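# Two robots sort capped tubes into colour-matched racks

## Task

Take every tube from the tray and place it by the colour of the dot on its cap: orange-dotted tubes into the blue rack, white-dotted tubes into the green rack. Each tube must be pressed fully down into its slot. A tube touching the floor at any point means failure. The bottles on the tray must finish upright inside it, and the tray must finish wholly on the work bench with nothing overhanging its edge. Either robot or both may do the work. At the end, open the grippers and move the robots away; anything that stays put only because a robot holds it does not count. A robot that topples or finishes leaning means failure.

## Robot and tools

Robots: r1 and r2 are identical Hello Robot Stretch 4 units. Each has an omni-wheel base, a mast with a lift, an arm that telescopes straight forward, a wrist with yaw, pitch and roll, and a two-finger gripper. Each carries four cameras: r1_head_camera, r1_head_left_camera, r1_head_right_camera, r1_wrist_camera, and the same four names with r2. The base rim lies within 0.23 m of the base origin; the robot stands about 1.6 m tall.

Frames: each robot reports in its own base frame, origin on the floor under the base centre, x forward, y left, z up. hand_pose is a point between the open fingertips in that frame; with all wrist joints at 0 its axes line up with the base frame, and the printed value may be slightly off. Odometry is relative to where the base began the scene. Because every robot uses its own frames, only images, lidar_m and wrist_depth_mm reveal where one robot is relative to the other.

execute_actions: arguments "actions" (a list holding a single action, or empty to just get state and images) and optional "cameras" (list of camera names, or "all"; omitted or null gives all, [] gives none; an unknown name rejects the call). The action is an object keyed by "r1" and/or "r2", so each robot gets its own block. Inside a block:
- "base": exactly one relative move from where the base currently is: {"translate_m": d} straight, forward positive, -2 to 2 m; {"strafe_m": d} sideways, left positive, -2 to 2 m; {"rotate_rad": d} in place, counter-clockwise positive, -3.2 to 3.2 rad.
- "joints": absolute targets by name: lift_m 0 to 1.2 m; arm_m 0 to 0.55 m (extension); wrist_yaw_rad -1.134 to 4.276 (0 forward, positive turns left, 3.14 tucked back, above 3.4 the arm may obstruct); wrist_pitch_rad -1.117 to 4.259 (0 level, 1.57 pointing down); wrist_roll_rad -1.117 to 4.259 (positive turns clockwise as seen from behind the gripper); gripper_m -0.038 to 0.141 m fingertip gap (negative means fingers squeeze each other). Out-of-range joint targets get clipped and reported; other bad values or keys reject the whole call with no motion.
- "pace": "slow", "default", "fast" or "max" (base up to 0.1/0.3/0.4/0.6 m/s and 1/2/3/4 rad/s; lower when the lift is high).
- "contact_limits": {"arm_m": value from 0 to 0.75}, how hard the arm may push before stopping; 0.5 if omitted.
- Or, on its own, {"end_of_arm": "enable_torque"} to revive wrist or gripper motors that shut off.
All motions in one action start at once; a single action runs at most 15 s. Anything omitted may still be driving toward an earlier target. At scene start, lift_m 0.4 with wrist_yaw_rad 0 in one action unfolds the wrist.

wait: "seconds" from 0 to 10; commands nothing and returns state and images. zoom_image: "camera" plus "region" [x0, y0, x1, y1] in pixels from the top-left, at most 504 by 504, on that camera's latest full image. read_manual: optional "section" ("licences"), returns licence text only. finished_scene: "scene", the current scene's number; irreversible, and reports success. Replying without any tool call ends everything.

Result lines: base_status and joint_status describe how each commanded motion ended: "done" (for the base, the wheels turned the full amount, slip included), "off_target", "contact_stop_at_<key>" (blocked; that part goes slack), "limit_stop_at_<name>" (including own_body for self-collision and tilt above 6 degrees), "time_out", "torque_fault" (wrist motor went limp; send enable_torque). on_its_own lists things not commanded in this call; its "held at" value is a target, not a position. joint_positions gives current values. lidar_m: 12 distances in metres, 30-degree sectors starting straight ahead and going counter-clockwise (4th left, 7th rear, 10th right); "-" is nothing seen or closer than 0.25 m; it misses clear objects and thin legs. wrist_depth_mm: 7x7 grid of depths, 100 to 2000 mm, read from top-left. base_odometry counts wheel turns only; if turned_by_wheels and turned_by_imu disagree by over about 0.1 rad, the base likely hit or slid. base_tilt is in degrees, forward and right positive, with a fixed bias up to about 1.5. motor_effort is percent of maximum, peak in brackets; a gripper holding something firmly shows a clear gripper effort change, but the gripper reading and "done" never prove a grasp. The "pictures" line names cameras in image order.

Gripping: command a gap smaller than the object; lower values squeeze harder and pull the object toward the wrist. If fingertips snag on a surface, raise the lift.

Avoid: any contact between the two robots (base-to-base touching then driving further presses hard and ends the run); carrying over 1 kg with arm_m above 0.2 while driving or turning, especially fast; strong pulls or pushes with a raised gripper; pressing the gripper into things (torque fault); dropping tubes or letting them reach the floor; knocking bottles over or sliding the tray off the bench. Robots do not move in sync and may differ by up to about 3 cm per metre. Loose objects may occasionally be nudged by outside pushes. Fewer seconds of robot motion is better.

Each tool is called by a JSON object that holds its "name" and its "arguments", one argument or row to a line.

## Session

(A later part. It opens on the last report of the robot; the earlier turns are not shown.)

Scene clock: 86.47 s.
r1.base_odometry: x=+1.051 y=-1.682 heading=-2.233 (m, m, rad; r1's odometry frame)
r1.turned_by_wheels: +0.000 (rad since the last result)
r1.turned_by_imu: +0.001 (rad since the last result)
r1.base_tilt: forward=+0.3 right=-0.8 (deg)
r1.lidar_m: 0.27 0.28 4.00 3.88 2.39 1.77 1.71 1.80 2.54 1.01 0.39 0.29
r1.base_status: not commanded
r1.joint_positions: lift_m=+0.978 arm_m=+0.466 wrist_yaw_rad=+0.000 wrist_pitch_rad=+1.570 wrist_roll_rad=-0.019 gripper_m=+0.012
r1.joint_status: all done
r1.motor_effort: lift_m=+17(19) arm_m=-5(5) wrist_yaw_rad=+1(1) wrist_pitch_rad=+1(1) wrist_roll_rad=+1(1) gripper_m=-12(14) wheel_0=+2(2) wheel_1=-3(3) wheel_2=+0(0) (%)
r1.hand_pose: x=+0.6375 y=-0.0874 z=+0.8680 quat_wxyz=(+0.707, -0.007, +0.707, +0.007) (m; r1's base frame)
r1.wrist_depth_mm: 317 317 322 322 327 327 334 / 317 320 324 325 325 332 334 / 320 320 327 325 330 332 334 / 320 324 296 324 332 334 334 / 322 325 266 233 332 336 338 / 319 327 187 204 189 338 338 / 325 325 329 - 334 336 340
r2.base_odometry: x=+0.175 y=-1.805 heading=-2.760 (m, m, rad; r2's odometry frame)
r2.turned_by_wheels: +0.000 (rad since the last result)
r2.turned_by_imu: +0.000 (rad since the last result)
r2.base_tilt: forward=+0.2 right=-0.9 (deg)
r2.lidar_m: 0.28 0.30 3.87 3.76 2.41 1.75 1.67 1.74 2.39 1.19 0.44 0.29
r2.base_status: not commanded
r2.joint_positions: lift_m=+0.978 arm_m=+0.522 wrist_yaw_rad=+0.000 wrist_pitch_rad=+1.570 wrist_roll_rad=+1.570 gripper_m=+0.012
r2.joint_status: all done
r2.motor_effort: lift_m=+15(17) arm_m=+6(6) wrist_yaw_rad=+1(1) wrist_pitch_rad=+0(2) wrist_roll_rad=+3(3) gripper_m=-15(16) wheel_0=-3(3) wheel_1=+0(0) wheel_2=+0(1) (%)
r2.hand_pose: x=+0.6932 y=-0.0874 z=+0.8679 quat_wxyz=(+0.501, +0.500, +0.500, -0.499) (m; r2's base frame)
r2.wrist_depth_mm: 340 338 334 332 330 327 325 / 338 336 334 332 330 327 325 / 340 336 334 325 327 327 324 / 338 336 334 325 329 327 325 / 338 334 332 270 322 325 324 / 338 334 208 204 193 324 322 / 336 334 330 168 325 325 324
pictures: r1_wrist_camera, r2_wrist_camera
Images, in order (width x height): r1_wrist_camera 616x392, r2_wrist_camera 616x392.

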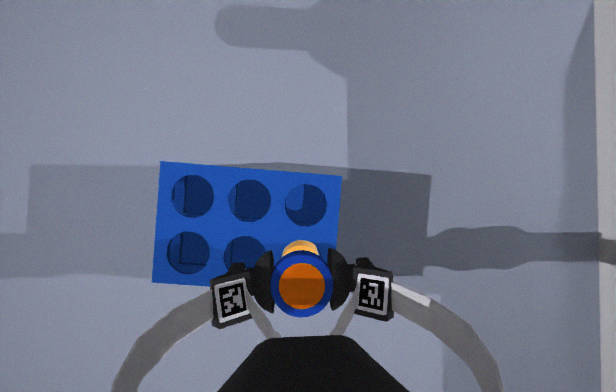

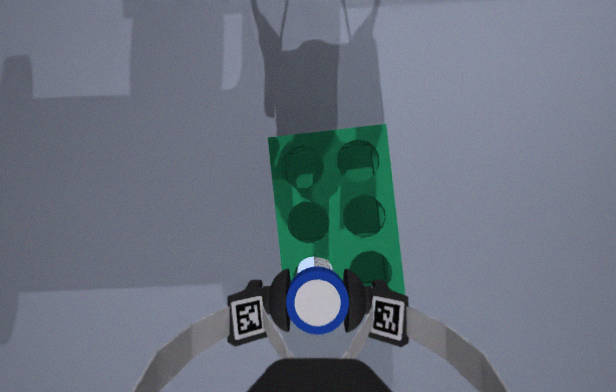

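{"name": "execute_actions", "arguments": {
  "actions": [
    {"r1":{"joints":{"gripper_m":0.05}},"r2":{"joints":{"gripper_m":0.05}}}
  ],
  "cameras": []
}}

{"name": "execute_actions", "arguments": {
  "actions": [
    {"r1":{"joints":{"lift_m":1.06}},"r2":{"joints":{"lift_m":1.04}}}
  ],
  "cameras": []
}}

{"name": "execute_actions", "arguments": {
  "actions": [
    {"r1":{"base":{"translate_m":-0.25},"joints":{"arm_m":0.1,"lift_m":1.12,"wrist_pitch_rad":0.9}},"r2":{"base":{"strafe_m":-0.482},"joints":{"arm_m":0.513,"lift_m":1.03}}}
  ],
  "cameras": ["r1_wrist_camera","r2_wrist_camera"]
}}

Scene clock: 94.37 s.
r1.base_odometry: x=+1.051 y=-1.682 heading=-2.233 (m, m, rad; r1's odometry frame)
r1.turned_by_wheels: +0.000 (rad since the last result)
r1.turned_by_imu: +0.001 (rad since the last result)
r1.base_tilt: forward=+0.2 right=-0.8 (deg)
r1.lidar_m: 0.27 0.27 3.99 3.88 2.38 1.79 1.71 1.81 2.52 0.99 0.40 0.29
r1.base_status: not commanded
r1.joint_positions: lift_m=+0.978 arm_m=+0.466 wrist_yaw_rad=+0.000 wrist_pitch_rad=+1.570 wrist_roll_rad=-0.019 gripper_m=+0.050
r1.joint_status: all done
r1.motor_effort: lift_m=+17(17) arm_m=-5(5) wrist_yaw_rad=+0(0) wrist_pitch_rad=+0(2) wrist_roll_rad=+1(1) gripper_m=-4(15) wheel_0=+3(2) wheel_1=-3(3) wheel_2=+0(0) (%)
r1.hand_pose: x=+0.6375 y=-0.0874 z=+0.8680 quat_wxyz=(+0.707, -0.007, +0.707, +0.007) (m; r1's base frame)
r1.wrist_depth_mm: 317 320 322 325 327 327 332 / 317 320 322 324 327 332 332 / 319 324 325 325 327 332 334 / 324 325 294 322 332 332 334 / 320 324 267 268 332 334 338 / 322 327 190 209 198 336 338 / 325 327 330 - 334 338 340
r2.base_odometry: x=+0.175 y=-1.805 heading=-2.760 (m, m, rad; r2's odometry frame)
r2.turned_by_wheels: +0.000 (rad since the last result)
r2.turned_by_imu: +0.000 (rad since the last result)
r2.base_tilt: forward=+0.4 right=-0.8 (deg)
r2.lidar_m: 0.26 0.28 3.89 3.74 2.41 1.74 1.66 1.75 2.34 1.23 0.42 0.32
r2.base_status: not commanded
r2.joint_positions: lift_m=+0.978 arm_m=+0.522 wrist_yaw_rad=+0.000 wrist_pitch_rad=+1.570 wrist_roll_rad=+1.570 gripper_m=+0.050
r2.joint_status: all done
r2.motor_effort: lift_m=+16(16) arm_m=+6(6) wrist_yaw_rad=+1(1) wrist_pitch_rad=+0(2) wrist_roll_rad=+3(2) gripper_m=-5(16) wheel_0=-3(2) wheel_1=+0(1) wheel_2=+0(0) (%)
r2.hand_pose: x=+0.6932 y=-0.0874 z=+0.8679 quat_wxyz=(+0.501, +0.500, +0.500, -0.499) (m; r2's base frame)
r2.wrist_depth_mm: 340 336 336 332 330 327 325 / 338 338 334 332 329 327 325 / 338 336 336 325 329 327 325 / 338 336 334 325 327 325 324 / 338 336 334 270 324 325 324 / 338 334 208 209 198 327 324 / 338 334 332 145 327 325 322
pictures: none
No camera images: the call's "cameras" was empty. Leave "cameras" out to get every camera's image.

Scene clock: 95.70 s.
r1.base_odometry: x=+1.051 y=-1.682 heading=-2.233 (m, m, rad; r1's odometry frame)
r1.turned_by_wheels: +0.000 (rad since the last result)
r1.turned_by_imu: +0.000 (rad since the last result)
r1.base_tilt: forward=+0.3 right=-0.8 (deg)
r1.lidar_m: 0.26 0.29 4.00 3.88 2.39 1.78 1.71 1.82 2.52 1.01 0.38 0.29
r1.base_status: not commanded
r1.joint_positions: lift_m=+1.060 arm_m=+0.466 wrist_yaw_rad=+0.000 wrist_pitch_rad=+1.570 wrist_roll_rad=-0.019 gripper_m=+0.050
r1.joint_status: all done
r1.motor_effort: lift_m=+23(24) arm_m=-5(5) wrist_yaw_rad=+0(1) wrist_pitch_rad=-1(3) wrist_roll_rad=+0(1) gripper_m=-4(5) wheel_0=+2(2) wheel_1=-3(3) wheel_2=+0(0) (%)
r1.hand_pose: x=+0.6375 y=-0.0874 z=+0.9495 quat_wxyz=(+0.707, -0.007, +0.707, +0.007) (m; r1's base frame)
r1.wrist_depth_mm: 397 394 404 404 407 410 394 / 397 402 407 410 410 413 377 / 399 404 404 410 413 415 392 / 399 404 349 404 415 415 384 / 404 407 379 351 413 418 387 / 402 404 190 413 197 418 389 / 404 407 410 - 418 418 397
r2.base_odometry: x=+0.175 y=-1.805 heading=-2.760 (m, m, rad; r2's odometry frame)
r2.turned_by_wheels: +0.000 (rad since the last result)
r2.turned_by_imu: +0.000 (rad since the last result)
r2.base_tilt: forward=+0.4 right=-0.4 (deg)
r2.lidar_m: 0.26 0.30 3.89 3.74 2.45 1.73 1.67 1.74 2.40 1.19 0.40 0.30
r2.base_status: not commanded
r2.joint_positions: lift_m=+1.040 arm_m=+0.522 wrist_yaw_rad=+0.000 wrist_pitch_rad=+1.570 wrist_roll_rad=+1.570 gripper_m=+0.050
r2.joint_status: all done
r2.motor_effort: lift_m=+21(21) arm_m=+6(6) wrist_yaw_rad=+1(1) wrist_pitch_rad=+1(1) wrist_roll_rad=+2(3) gripper_m=-5(4) wheel_0=-3(3) wheel_1=+0(0) wheel_2=+0(0) (%)
r2.hand_pose: x=+0.6932 y=-0.0874 z=+0.9295 quat_wxyz=(+0.501, +0.500, +0.500, -0.499) (m; r2's base frame)
r2.wrist_depth_mm: 402 402 399 394 392 389 387 / 404 399 397 394 392 389 384 / 404 399 397 394 389 389 384 / 399 399 397 387 389 387 384 / 402 397 394 332 389 387 384 / 402 399 208 392 197 384 384 / 399 397 392 146 387 384 382
pictures: none
No camera images: the call's "cameras" was empty. Leave "cameras" out to get every camera's image.

Scene clock: 98.63 s.
r1.base_odometry: x=+1.204 y=-1.485 heading=-2.234 (m, m, rad; r1's odometry frame)
r1.turned_by_wheels: -0.001 (rad since the last result)
r1.turned_by_imu: +0.001 (rad since the last result)
r1.base_tilt: forward=+0.2 right=-0.9 (deg)
r1.lidar_m: 0.53 0.55 4.01 3.87 2.02 1.51 1.46 1.54 2.16 4.87 0.74 0.54
r1.base_status: done
r1.joint_positions: lift_m=+1.120 arm_m=+0.101 wrist_yaw_rad=+0.000 wrist_pitch_rad=+0.902 wrist_roll_rad=-0.019 gripper_m=+0.050
r1.joint_status: all done
r1.motor_effort: lift_m=+22(23) arm_m=-5(5) wrist_yaw_rad=+1(0) wrist_pitch_rad=-7(10) wrist_roll_rad=+1(1) gripper_m=-5(4) wheel_0=-6(10) wheel_1=-2(10) wheel_2=+0(11) (%)
r1.hand_pose: x=+0.4508 y=-0.0875 z=+1.0717 quat_wxyz=(+0.900, -0.009, +0.436, +0.004) (m; r1's base frame)
r1.wrist_depth_mm: - - - - 976 854 917 / - 1983 831 842 820 778 723 / 1756 750 723 715 741 732 715 / 1618 640 640 647 661 621 627 / 1430 585 585 585 585 580 580 / 1255 535 190 535 198 539 539 / 1205 1160 1182 - 1229 1205 1182
r2.base_odometry: x=-0.005 y=-1.358 heading=-2.760 (m, m, rad; r2's odometry frame)
r2.turned_by_wheels: +0.000 (rad since the last result)
r2.turned_by_imu: -0.002 (rad since the last result)
r2.base_tilt: forward=+0.3 right=-0.7 (deg)
r2.lidar_m: 0.29 0.32 0.42 4.22 2.40 1.74 1.65 1.74 2.40 4.47 0.44 0.31
r2.base_status: done
r2.joint_positions: lift_m=+1.030 arm_m=+0.514 wrist_yaw_rad=+0.000 wrist_pitch_rad=+1.570 wrist_roll_rad=+1.570 gripper_m=+0.050
r2.joint_status: all done
r2.motor_effort: lift_m=+17(19) arm_m=-6(6) wrist_yaw_rad=+0(2) wrist_pitch_rad=+0(2) wrist_roll_rad=+2(3) gripper_m=-5(5) wheel_0=-1(10) wheel_1=+0(7) wheel_2=+0(0) (%)
r2.hand_pose: x=+0.6851 y=-0.0874 z=+0.9199 quat_wxyz=(+0.501, +0.500, +0.500, -0.499) (m; r2's base frame)
r2.wrist_depth_mm: 394 389 387 384 382 345 235 / 392 362 384 347 375 266 234 / 392 382 382 322 377 353 336 / 392 375 384 379 377 375 349 / 392 370 384 319 375 375 343 / 389 368 208 319 198 375 338 / 389 242 336 145 357 340 334
pictures: r1_wrist_camera, r2_wrist_camera
Images, in order (width x height): r1_wrist_camera 616x392, r2_wrist_camera 616x392.

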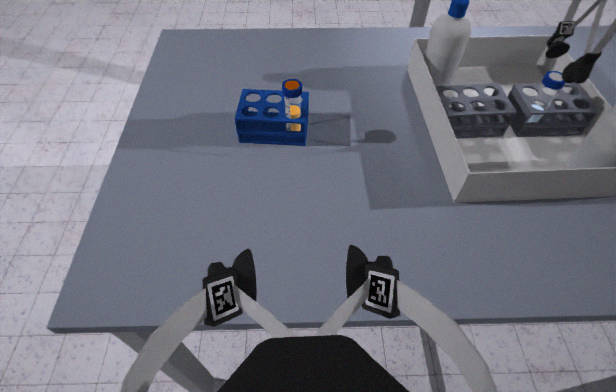

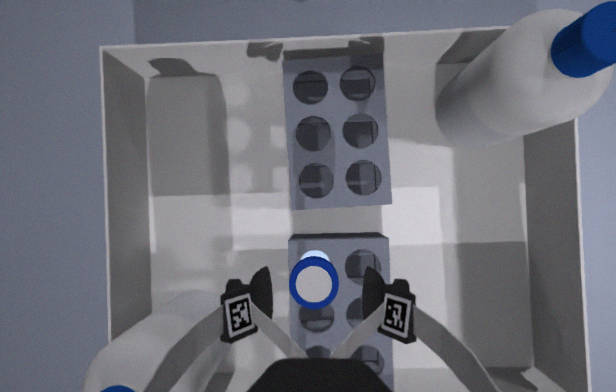

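{"name": "execute_actions", "arguments": {
  "actions": [
    {"r2":{"joints":{"lift_m":0.983}}}
  ],
  "cameras": []
}}

{"name": "execute_actions", "arguments": {
  "actions": [
    {"r2":{"joints":{"gripper_m":0.012}}}
  ],
  "cameras": []
}}

{"name": "execute_actions", "arguments": {
  "actions": [
    {"r2":{"joints":{"lift_m":1.11}}}
  ],
  "cameras": ["r2_wrist_camera"]
}}

{"name": "execute_actions", "arguments": {
  "actions": [
    {"r2":{"base":{"strafe_m":0.397},"joints":{"arm_m":0.488}}}
  ],
  "cameras": ["r2_wrist_camera"]
}}

Scene clock: 109.33 s.
r1.base_odometry: x=+1.204 y=-1.485 heading=-2.234 (m, m, rad; r1's odometry frame)
r1.turned_by_wheels: +0.000 (rad since the last result)
r1.turned_by_imu: +0.001 (rad since the last result)
r1.base_tilt: forward=+0.3 right=-0.9 (deg)
r1.lidar_m: 0.51 0.55 4.00 3.89 1.98 1.52 1.46 1.54 2.16 4.88 0.75 0.55
r1.base_status: not commanded
r1.joint_positions: lift_m=+1.120 arm_m=+0.101 wrist_yaw_rad=+0.000 wrist_pitch_rad=+0.902 wrist_roll_rad=-0.019 gripper_m=+0.050
r1.joint_status: not commanded
r1.motor_effort: lift_m=+23(23) arm_m=-5(5) wrist_yaw_rad=+2(1) wrist_pitch_rad=-7(5) wrist_roll_rad=+1(1) gripper_m=-4(3) wheel_0=-6(6) wheel_1=-2(2) wheel_2=+0(1) (%)
r1.hand_pose: x=+0.4508 y=-0.0875 z=+1.0717 quat_wxyz=(+0.900, -0.009, +0.436, +0.004) (m; r1's base frame)
r1.wrist_depth_mm: - - - - 991 854 831 / - - 831 842 820 778 723 / 1808 750 715 715 732 715 723 / 1618 647 647 661 647 627 627 / 1430 585 580 585 591 585 591 / 1281 525 190 525 198 544 549 / 1182 1160 1205 - 1205 1182 1205
r2.base_odometry: x=-0.005 y=-1.358 heading=-2.760 (m, m, rad; r2's odometry frame)
r2.turned_by_wheels: +0.000 (rad since the last result)
r2.turned_by_imu: +0.000 (rad since the last result)
r2.base_tilt: forward=+0.3 right=-0.7 (deg)
r2.lidar_m: 0.28 0.29 0.43 4.23 2.40 1.76 1.66 1.76 2.39 4.48 0.43 0.30
r2.base_status: not commanded
r2.joint_positions: lift_m=+0.983 arm_m=+0.514 wrist_yaw_rad=+0.000 wrist_pitch_rad=+1.570 wrist_roll_rad=+1.570 gripper_m=+0.050
r2.joint_status: all done
r2.motor_effort: lift_m=+16(15) arm_m=-6(6) wrist_yaw_rad=-1(0) wrist_pitch_rad=+1(0) wrist_roll_rad=+2(2) gripper_m=-5(4) wheel_0=-1(1) wheel_1=+0(0) wheel_2=+0(0) (%)
r2.hand_pose: x=+0.6851 y=-0.0874 z=+0.8729 quat_wxyz=(+0.501, +0.500, +0.500, -0.499) (m; r2's base frame)
r2.wrist_depth_mm: 345 297 303 276 276 279 196 / 345 338 336 274 329 266 206 / 343 338 336 274 327 329 306 / 343 338 334 329 329 329 322 / 343 336 336 307 329 327 324 / 342 315 208 211 198 327 325 / 342 212 327 145 300 325 324
pictures: none
No camera images: the call's "cameras" was empty. Leave "cameras" out to get every camera's image.

Scene clock: 110.50 s.
r1.base_odometry: x=+1.204 y=-1.485 heading=-2.234 (m, m, rad; r1's odometry frame)
r1.turned_by_wheels: +0.000 (rad since the last result)
r1.turned_by_imu: +0.000 (rad since the last result)
r1.base_tilt: forward=+0.2 right=-0.8 (deg)
r1.lidar_m: 0.52 0.55 4.01 3.88 1.99 1.52 1.47 1.53 2.16 4.86 0.74 0.54
r1.base_status: not commanded
r1.joint_positions: lift_m=+1.120 arm_m=+0.101 wrist_yaw_rad=+0.000 wrist_pitch_rad=+0.902 wrist_roll_rad=-0.019 gripper_m=+0.050
r1.joint_status: not commanded
r1.motor_effort: lift_m=+23(23) arm_m=-5(5) wrist_yaw_rad=+1(2) wrist_pitch_rad=-6(4) wrist_roll_rad=+1(1) gripper_m=-5(4) wheel_0=-6(6) wheel_1=-2(2) wheel_2=+0(1) (%)
r1.hand_pose: x=+0.4508 y=-0.0875 z=+1.0717 quat_wxyz=(+0.900, -0.009, +0.436, +0.004) (m; r1's base frame)
r1.wrist_depth_mm: - - - - 976 842 931 / - 1983 820 831 820 778 723 / 1808 750 732 715 732 715 715 / 1618 654 647 647 647 621 621 / 1430 585 585 585 585 585 591 / 1281 535 190 530 198 544 544 / 1182 1160 1205 - 1205 1160 1182
r2.base_odometry: x=-0.005 y=-1.358 heading=-2.760 (m, m, rad; r2's odometry frame)
r2.turned_by_wheels: +0.000 (rad since the last result)
r2.turned_by_imu: +0.000 (rad since the last result)
r2.base_tilt: forward=+0.3 right=-0.7 (deg)
r2.lidar_m: 0.29 0.30 0.42 4.22 2.39 1.75 1.62 1.74 2.38 4.48 0.43 0.31
r2.base_status: not commanded
r2.joint_positions: lift_m=+0.983 arm_m=+0.514 wrist_yaw_rad=+0.000 wrist_pitch_rad=+1.570 wrist_roll_rad=+1.570 gripper_m=+0.012
r2.joint_status: all done
r2.motor_effort: lift_m=+16(16) arm_m=-6(6) wrist_yaw_rad=+0(1) wrist_pitch_rad=+1(1) wrist_roll_rad=+3(3) gripper_m=-17(15) wheel_0=-1(1) wheel_1=+0(0) wheel_2=+0(0) (%)
r2.hand_pose: x=+0.6851 y=-0.0874 z=+0.8729 quat_wxyz=(+0.501, +0.500, +0.500, -0.499) (m; r2's base frame)
r2.wrist_depth_mm: 345 297 301 274 277 279 196 / 343 338 338 274 327 265 206 / 342 340 336 273 327 327 306 / 343 338 336 330 329 329 322 / 343 338 336 303 330 329 325 / 343 315 208 204 195 327 325 / 342 208 320 168 271 327 325
pictures: none
No camera images: the call's "cameras" was empty. Leave "cameras" out to get every camera's image.

Scene clock: 112.10 s.
r1.base_odometry: x=+1.204 y=-1.485 heading=-2.234 (m, m, rad; r1's odometry frame)
r1.turned_by_wheels: +0.000 (rad since the last result)
r1.turned_by_imu: +0.001 (rad since the last result)
r1.base_tilt: forward=+0.3 right=-0.8 (deg)
r1.lidar_m: 0.52 0.55 4.01 3.90 2.01 1.53 1.46 1.54 2.15 4.87 0.75 0.53
r1.base_status: not commanded
r1.joint_positions: lift_m=+1.120 arm_m=+0.101 wrist_yaw_rad=+0.000 wrist_pitch_rad=+0.902 wrist_roll_rad=-0.019 gripper_m=+0.050
r1.joint_status: not commanded
r1.motor_effort: lift_m=+23(23) arm_m=-5(5) wrist_yaw_rad=+1(2) wrist_pitch_rad=-7(5) wrist_roll_rad=+1(1) gripper_m=-6(4) wheel_0=-6(6) wheel_1=-2(2) wheel_2=+1(1) (%)
r1.hand_pose: x=+0.4508 y=-0.0875 z=+1.0717 quat_wxyz=(+0.900, -0.009, +0.436, +0.004) (m; r1's base frame)
r1.wrist_depth_mm: - - - - 976 842 960 / - - 842 820 820 798 750 / 1808 750 715 723 732 715 707 / 1618 654 654 647 654 621 621 / 1464 580 580 585 585 580 591 / 1308 525 191 530 198 535 544 / 1205 1182 1205 - 1229 1182 1205
r2.base_odometry: x=-0.005 y=-1.358 heading=-2.760 (m, m, rad; r2's odometry frame)
r2.turned_by_wheels: +0.000 (rad since the last result)
r2.turned_by_imu: +0.000 (rad since the last result)
r2.base_tilt: forward=+0.3 right=-0.8 (deg)
r2.lidar_m: 0.27 0.30 0.41 4.23 2.36 1.73 1.66 1.75 2.38 4.49 0.42 0.28
r2.base_status: not commanded
r2.joint_positions: lift_m=+1.110 arm_m=+0.514 wrist_yaw_rad=+0.000 wrist_pitch_rad=+1.570 wrist_roll_rad=+1.570 gripper_m=+0.012
r2.joint_status: all done
r2.motor_effort: lift_m=+21(22) arm_m=-6(6) wrist_yaw_rad=+0(1) wrist_pitch_rad=+0(1) wrist_roll_rad=+3(2) gripper_m=-16(15) wheel_0=-1(1) wheel_1=+0(0) wheel_2=+0(0) (%)
r2.hand_pose: x=+0.6851 y=-0.0874 z=+0.9995 quat_wxyz=(+0.501, +0.500, +0.500, -0.499) (m; r2's base frame)
r2.wrist_depth_mm: 477 473 469 466 462 459 459 / 477 469 466 430 442 315 455 / 477 473 466 455 455 357 455 / 473 469 462 459 459 455 455 / 473 469 466 418 455 452 455 / 469 469 208 204 196 452 455 / 469 469 364 397 392 384 452
pictures: r2_wrist_camera
Images, in order (width x height): r2_wrist_camera 616x392.

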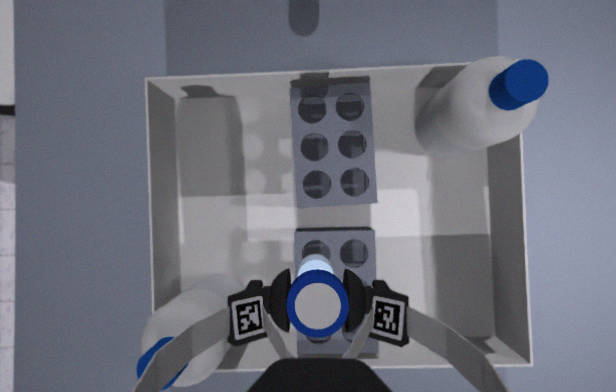

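Scene clock: 114.73 s.
r1.base_odometry: x=+1.204 y=-1.485 heading=-2.234 (m, m, rad; r1's odometry frame)
r1.turned_by_wheels: +0.000 (rad since the last result)
r1.turned_by_imu: +0.001 (rad since the last result)
r1.base_tilt: forward=+0.2 right=-0.8 (deg)
r1.lidar_m: 0.52 0.54 4.02 3.90 2.01 1.52 1.47 1.55 2.15 4.88 0.75 0.54
r1.base_status: not commanded
r1.joint_positions: lift_m=+1.120 arm_m=+0.101 wrist_yaw_rad=+0.000 wrist_pitch_rad=+0.902 wrist_roll_rad=-0.019 gripper_m=+0.050
r1.joint_status: not commanded
r1.motor_effort: lift_m=+23(23) arm_m=-5(5) wrist_yaw_rad=+1(1) wrist_pitch_rad=-6(4) wrist_roll_rad=+0(1) gripper_m=-4(5) wheel_0=-6(6) wheel_1=-2(2) wheel_2=+1(1) (%)
r1.hand_pose: x=+0.4508 y=-0.0875 z=+1.0717 quat_wxyz=(+0.900, -0.009, +0.436, +0.004) (m; r1's base frame)
r1.wrist_depth_mm: - - - - 991 842 976 / - 1983 831 831 809 778 759 / 1808 759 723 723 732 723 715 / 1618 647 654 654 661 621 627 / 1397 580 580 585 580 585 585 / 1308 530 190 530 198 539 539 / 1205 1160 1182 - 1229 1182 1205
r2.base_odometry: x=+0.143 y=-1.726 heading=-2.760 (m, m, rad; r2's odometry frame)
r2.turned_by_wheels: +0.000 (rad since the last result)
r2.turned_by_imu: +0.002 (rad since the last result)
r2.base_tilt: forward=+0.3 right=-0.6 (deg)
r2.lidar_m: 0.27 0.30 3.99 3.83 2.39 1.75 1.68 1.73 2.41 1.21 0.41 0.28
r2.base_status: done
r2.joint_positions: lift_m=+1.110 arm_m=+0.489 wrist_yaw_rad=+0.000 wrist_pitch_rad=+1.570 wrist_roll_rad=+1.570 gripper_m=+0.012
r2.joint_status: all done
r2.motor_effort: lift_m=+20(20) arm_m=-6(11) wrist_yaw_rad=-1(2) wrist_pitch_rad=+3(3) wrist_roll_rad=+2(2) gripper_m=-16(17) wheel_0=+1(7) wheel_1=-1(8) wheel_2=-1(0) (%)
r2.hand_pose: x=+0.6601 y=-0.0874 z=+0.9996 quat_wxyz=(+0.501, +0.500, +0.500, -0.499) (m; r2's base frame)
r2.wrist_depth_mm: 477 473 466 466 462 455 455 / 473 469 469 466 462 459 455 / 477 473 469 462 459 459 452 / 473 469 469 466 462 455 452 / 473 469 466 404 459 455 452 / 473 469 208 204 195 455 455 / 473 469 462 340 455 452 449
pictures: r2_wrist_camera
Images, in order (width x height): r2_wrist_camera 616x392.

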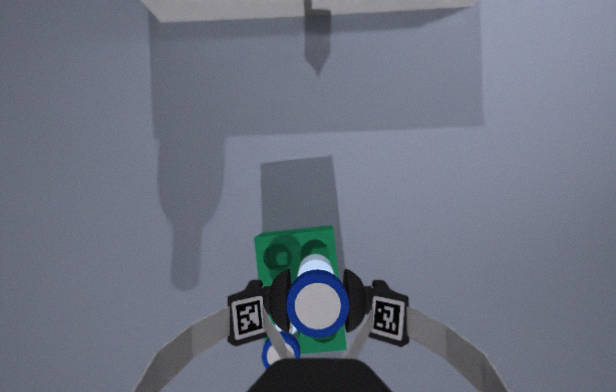

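{"name": "zoom_image", "arguments": {
  "camera": "r2_wrist_camera",
  "region": [240, 210, 380, 300]
}}

Region (240, 210, 380, 300) of r2_wrist_camera's 616x392 image, scaled by 3.600; it fills the top 324 rows of this view, and the rest is white.

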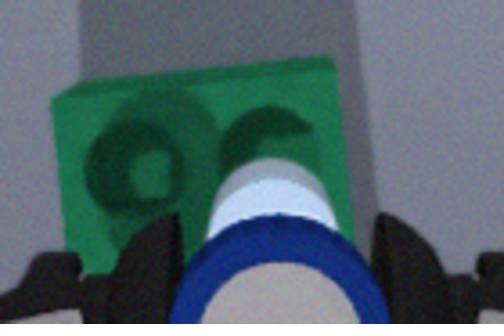

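{"name": "execute_actions", "arguments": {
  "actions": [
    {"r2":{"joints":{"lift_m":0.978},"pace":"slow"}}
  ],
  "cameras": ["r2_wrist_camera"]
}}

Scene clock: 120.50 s.
r1.base_odometry: x=+1.204 y=-1.485 heading=-2.234 (m, m, rad; r1's odometry frame)
r1.turned_by_wheels: +0.000 (rad since the last result)
r1.turned_by_imu: +0.002 (rad since the last result)
r1.base_tilt: forward=+0.2 right=-0.9 (deg)
r1.lidar_m: 0.51 0.56 4.00 3.89 1.98 1.53 1.47 1.56 2.15 4.87 0.75 0.53
r1.base_status: not commanded
r1.joint_positions: lift_m=+1.120 arm_m=+0.101 wrist_yaw_rad=+0.000 wrist_pitch_rad=+0.902 wrist_roll_rad=-0.019 gripper_m=+0.050
r1.joint_status: not commanded
r1.motor_effort: lift_m=+22(23) arm_m=-5(5) wrist_yaw_rad=+1(2) wrist_pitch_rad=-5(5) wrist_roll_rad=+0(1) gripper_m=-3(4) wheel_0=-6(6) wheel_1=-2(2) wheel_2=+1(0) (%)
r1.hand_pose: x=+0.4508 y=-0.0875 z=+1.0717 quat_wxyz=(+0.900, -0.009, +0.436, +0.004) (m; r1's base frame)
r1.wrist_depth_mm: - - - - 976 831 976 / - 1983 842 831 820 788 750 / 1808 759 732 715 732 715 715 / 1661 654 647 654 647 621 621 / 1464 580 585 585 585 585 591 / 1336 539 190 535 198 539 544 / 1205 1160 1205 - 1205 1182 1205
r2.base_odometry: x=+0.143 y=-1.726 heading=-2.760 (m, m, rad; r2's odometry frame)
r2.turned_by_wheels: +0.000 (rad since the last result)
r2.turned_by_imu: +0.000 (rad since the last result)
r2.base_tilt: forward=+0.3 right=-0.7 (deg)
r2.lidar_m: 0.27 0.29 4.00 3.84 2.37 1.74 1.65 1.74 2.40 1.22 0.42 0.29
r2.base_status: not commanded
r2.joint_positions: lift_m=+0.978 arm_m=+0.489 wrist_yaw_rad=+0.000 wrist_pitch_rad=+1.570 wrist_roll_rad=+1.570 gripper_m=+0.012
r2.joint_status: all done
r2.motor_effort: lift_m=+16(20) arm_m=-6(6) wrist_yaw_rad=+1(0) wrist_pitch_rad=+1(0) wrist_roll_rad=+2(3) gripper_m=-14(16) wheel_0=+1(1) wheel_1=-1(1) wheel_2=-1(1) (%)
r2.hand_pose: x=+0.6602 y=-0.0874 z=+0.8679 quat_wxyz=(+0.501, +0.500, +0.500, -0.499) (m; r2's base frame)
r2.wrist_depth_mm: 340 338 334 334 329 327 325 / 340 336 334 332 330 327 325 / 340 336 334 332 329 325 324 / 338 336 334 330 329 327 324 / 338 336 332 294 327 327 324 / 336 334 208 204 193 324 324 / 336 334 332 168 327 325 322
pictures: r2_wrist_camera
Images, in order (width x height): r2_wrist_camera 616x392.

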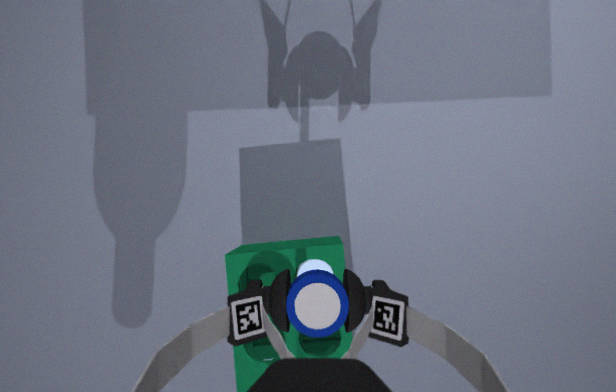

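{"name": "execute_actions", "arguments": {
  "actions": [
    {"r2":{"joints":{"gripper_m":0.05}}}
  ],
  "cameras": []
}}

{"name": "execute_actions", "arguments": {
  "actions": [
    {"r2":{"joints":{"lift_m":1.05}}}
  ],
  "cameras": []
}}

{"name": "execute_actions", "arguments": {
  "actions": [
    {"r2":{"base":{"translate_m":-0.25},"joints":{"arm_m":0.1,"lift_m":1.12,"wrist_roll_rad":0}}}
  ],
  "cameras": ["r1_head_right_camera","r2_head_right_camera","r2_wrist_camera"]
}}

{"name": "zoom_image", "arguments": {
  "camera": "r1_head_right_camera",
  "region": [180, 270, 400, 390]
}}

Scene clock: 126.87 s.
r1.base_odometry: x=+1.204 y=-1.485 heading=-2.234 (m, m, rad; r1's odometry frame)
r1.turned_by_wheels: +0.000 (rad since the last result)
r1.turned_by_imu: +0.001 (rad since the last result)
r1.base_tilt: forward=+0.3 right=-0.9 (deg)
r1.lidar_m: 0.52 0.56 4.01 3.89 2.01 1.52 1.46 1.53 2.15 4.86 0.74 0.54
r1.base_status: not commanded
r1.joint_positions: lift_m=+1.120 arm_m=+0.101 wrist_yaw_rad=+0.000 wrist_pitch_rad=+0.902 wrist_roll_rad=-0.019 gripper_m=+0.050
r1.joint_status: not commanded
r1.motor_effort: lift_m=+23(23) arm_m=-5(5) wrist_yaw_rad=+1(2) wrist_pitch_rad=-5(5) wrist_roll_rad=+0(1) gripper_m=-4(4) wheel_0=-6(6) wheel_1=-2(2) wheel_2=+0(1) (%)
r1.hand_pose: x=+0.4508 y=-0.0875 z=+1.0717 quat_wxyz=(+0.900, -0.009, +0.436, +0.004) (m; r1's base frame)
r1.wrist_depth_mm: - - - - 976 842 991 / - 1983 842 842 820 778 768 / 1808 750 723 723 741 707 723 / 1576 647 654 654 647 621 627 / 1430 580 585 580 585 591 591 / 1281 525 190 535 198 549 544 / 1205 1160 1205 - 1205 1205 1205
r2.base_odometry: x=+0.143 y=-1.726 heading=-2.760 (m, m, rad; r2's odometry frame)
r2.turned_by_wheels: +0.000 (rad since the last result)
r2.turned_by_imu: +0.000 (rad since the last result)
r2.base_tilt: forward=+0.1 right=-0.6 (deg)
r2.lidar_m: 0.29 0.29 4.01 3.83 2.37 1.74 1.66 1.76 2.38 1.21 0.40 0.29
r2.base_status: not commanded
r2.joint_positions: lift_m=+0.978 arm_m=+0.489 wrist_yaw_rad=+0.000 wrist_pitch_rad=+1.570 wrist_roll_rad=+1.570 gripper_m=+0.050
r2.joint_status: all done
r2.motor_effort: lift_m=+16(16) arm_m=-5(5) wrist_yaw_rad=-1(1) wrist_pitch_rad=+2(2) wrist_roll_rad=+3(2) gripper_m=-4(15) wheel_0=+1(2) wheel_1=-1(1) wheel_2=-1(1) (%)
r2.hand_pose: x=+0.6602 y=-0.0874 z=+0.8679 quat_wxyz=(+0.501, +0.500, +0.500, -0.499) (m; r2's base frame)
r2.wrist_depth_mm: 340 338 334 332 330 327 325 / 340 338 334 332 329 329 325 / 340 336 334 330 329 325 325 / 338 334 332 332 327 325 324 / 336 334 334 301 327 325 324 / 336 334 208 208 197 324 324 / 338 334 329 146 327 324 324
pictures: none
No camera images: the call's "cameras" was empty. Leave "cameras" out to get every camera's image.

Scene clock: 128.13 s.
r1.base_odometry: x=+1.204 y=-1.485 heading=-2.234 (m, m, rad; r1's odometry frame)
r1.turned_by_wheels: +0.000 (rad since the last result)
r1.turned_by_imu: +0.000 (rad since the last result)
r1.base_tilt: forward=+0.2 right=-0.7 (deg)
r1.lidar_m: 0.51 0.56 4.00 3.88 2.00 1.53 1.47 1.55 2.17 4.89 0.73 0.55
r1.base_status: not commanded
r1.joint_positions: lift_m=+1.120 arm_m=+0.101 wrist_yaw_rad=+0.000 wrist_pitch_rad=+0.902 wrist_roll_rad=-0.019 gripper_m=+0.050
r1.joint_status: not commanded
r1.motor_effort: lift_m=+23(23) arm_m=-5(5) wrist_yaw_rad=+1(2) wrist_pitch_rad=-5(5) wrist_roll_rad=+1(1) gripper_m=-4(5) wheel_0=-6(6) wheel_1=-2(2) wheel_2=+0(1) (%)
r1.hand_pose: x=+0.4508 y=-0.0875 z=+1.0717 quat_wxyz=(+0.900, -0.009, +0.436, +0.004) (m; r1's base frame)
r1.wrist_depth_mm: - - - - 991 854 991 / - 1983 831 842 820 798 750 / 1808 750 732 723 732 707 723 / 1576 647 647 654 654 627 634 / 1430 591 585 585 580 585 591 / 1281 535 190 535 198 544 544 / 1205 1182 1205 - 1255 1182 1205
r2.base_odometry: x=+0.143 y=-1.726 heading=-2.760 (m, m, rad; r2's odometry frame)
r2.turned_by_wheels: +0.000 (rad since the last result)
r2.turned_by_imu: +0.000 (rad since the last result)
r2.base_tilt: forward=+0.3 right=-0.9 (deg)
r2.lidar_m: 0.28 0.29 3.96 3.82 2.36 1.73 1.67 1.75 2.37 1.22 0.43 0.29
r2.base_status: not commanded
r2.joint_positions: lift_m=+1.050 arm_m=+0.489 wrist_yaw_rad=+0.000 wrist_pitch_rad=+1.570 wrist_roll_rad=+1.570 gripper_m=+0.050
r2.joint_status: all done
r2.motor_effort: lift_m=+20(22) arm_m=-5(5) wrist_yaw_rad=+0(1) wrist_pitch_rad=-1(1) wrist_roll_rad=+2(3) gripper_m=-4(5) wheel_0=+2(1) wheel_1=-1(1) wheel_2=-1(1) (%)
r2.hand_pose: x=+0.6602 y=-0.0874 z=+0.9395 quat_wxyz=(+0.501, +0.500, +0.500, -0.499) (m; r2's base frame)
r2.wrist_depth_mm: 413 410 407 404 402 399 397 / 413 410 407 404 402 399 397 / 413 410 407 404 399 397 394 / 410 410 407 402 399 397 394 / 410 410 404 353 402 397 392 / 410 410 208 340 197 394 394 / 410 407 404 146 397 394 394
pictures: none
No camera images: the call's "cameras" was empty. Leave "cameras" out to get every camera's image.

Scene clock: 130.43 s.
r1.base_odometry: x=+1.204 y=-1.485 heading=-2.234 (m, m, rad; r1's odometry frame)
r1.turned_by_wheels: +0.000 (rad since the last result)
r1.turned_by_imu: +0.001 (rad since the last result)
r1.base_tilt: forward=+0.2 right=-0.8 (deg)
r1.lidar_m: 0.52 0.55 4.00 3.89 2.00 1.52 1.48 1.53 2.16 4.88 0.74 0.55
r1.base_status: not commanded
r1.joint_positions: lift_m=+1.120 arm_m=+0.101 wrist_yaw_rad=+0.000 wrist_pitch_rad=+0.902 wrist_roll_rad=-0.019 gripper_m=+0.050
r1.joint_status: not commanded
r1.motor_effort: lift_m=+23(22) arm_m=-5(5) wrist_yaw_rad=+2(1) wrist_pitch_rad=-5(5) wrist_roll_rad=+1(1) gripper_m=-3(5) wheel_0=-6(6) wheel_1=-2(2) wheel_2=+0(1) (%)
r1.hand_pose: x=+0.4508 y=-0.0875 z=+1.0717 quat_wxyz=(+0.900, -0.009, +0.436, +0.004) (m; r1's base frame)
r1.wrist_depth_mm: - - - - 960 842 991 / - - 842 842 820 768 750 / 1808 741 723 723 741 707 715 / 1618 647 654 654 647 621 634 / 1397 585 585 585 591 585 597 / 1281 535 190 530 198 544 544 / 1182 1160 1229 - 1205 1160 1182
r2.base_odometry: x=+0.375 y=-1.633 heading=-2.761 (m, m, rad; r2's odometry frame)
r2.turned_by_wheels: +0.000 (rad since the last result)
r2.turned_by_imu: +0.001 (rad since the last result)
r2.base_tilt: forward=+0.5 right=-0.8 (deg)
r2.lidar_m: 0.51 0.56 3.97 3.82 2.04 1.48 1.42 1.48 2.08 4.86 0.79 0.56
r2.base_status: done
r2.joint_positions: lift_m=+1.120 arm_m=+0.101 wrist_yaw_rad=+0.000 wrist_pitch_rad=+1.570 wrist_roll_rad=+0.000 gripper_m=+0.050
r2.joint_status: all done
r2.motor_effort: lift_m=+21(21) arm_m=-6(5) wrist_yaw_rad=+1(0) wrist_pitch_rad=+1(1) wrist_roll_rad=+0(6) gripper_m=-5(4) wheel_0=-2(6) wheel_1=-1(6) wheel_2=-1(8) (%)
r2.hand_pose: x=+0.2720 y=-0.0874 z=+1.0095 quat_wxyz=(+0.707, +0.000, +0.707, +0.000) (m; r2's base frame)
r2.wrist_depth_mm: 1281 488 484 480 480 477 484 / 1255 1255 1255 1255 1255 1255 1229 / 1255 1281 1255 1255 1255 1229 1229 / 1281 1255 1229 1229 1255 1255 1229 / 1281 1255 1229 1255 1229 1229 1229 / 1255 1255 208 1025 197 1229 1205 / 1281 1229 1025 146 1229 1205 1229
pictures: r1_head_right_camera, r2_head_right_camera, r2_wrist_camera
Images, in order (width x height): r1_head_right_camera 420x672, r2_head_right_camera 420x672, r2_wrist_camera 616x392.

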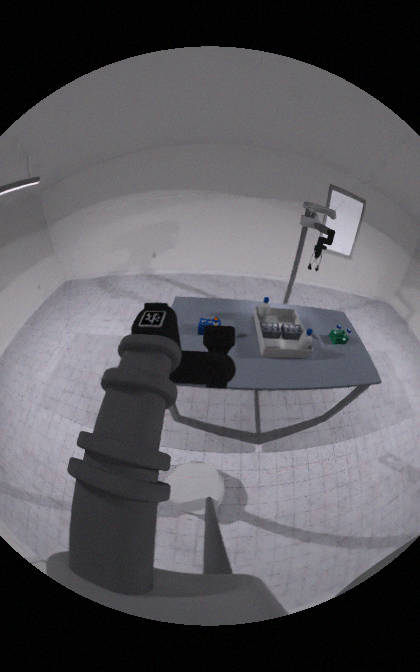

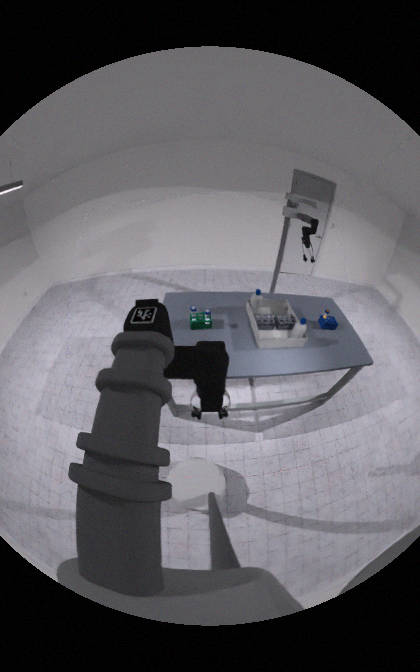

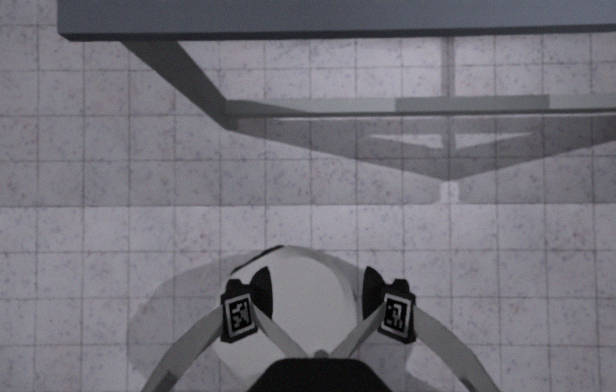

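Region (180, 270, 400, 390) of r1_head_right_camera's 420x672 image, scaled by 2.291, with more detail than that image has; it fills the top 275 rows of this view, and the rest is white.

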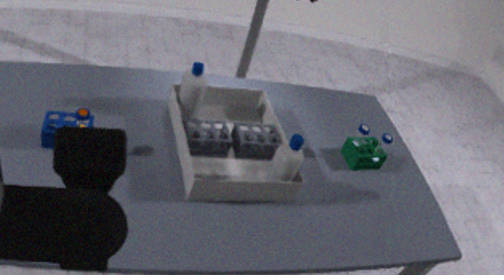

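{"name": "finished_scene", "arguments": {
  "scene": 2
}}

The scene is finished: the task was done.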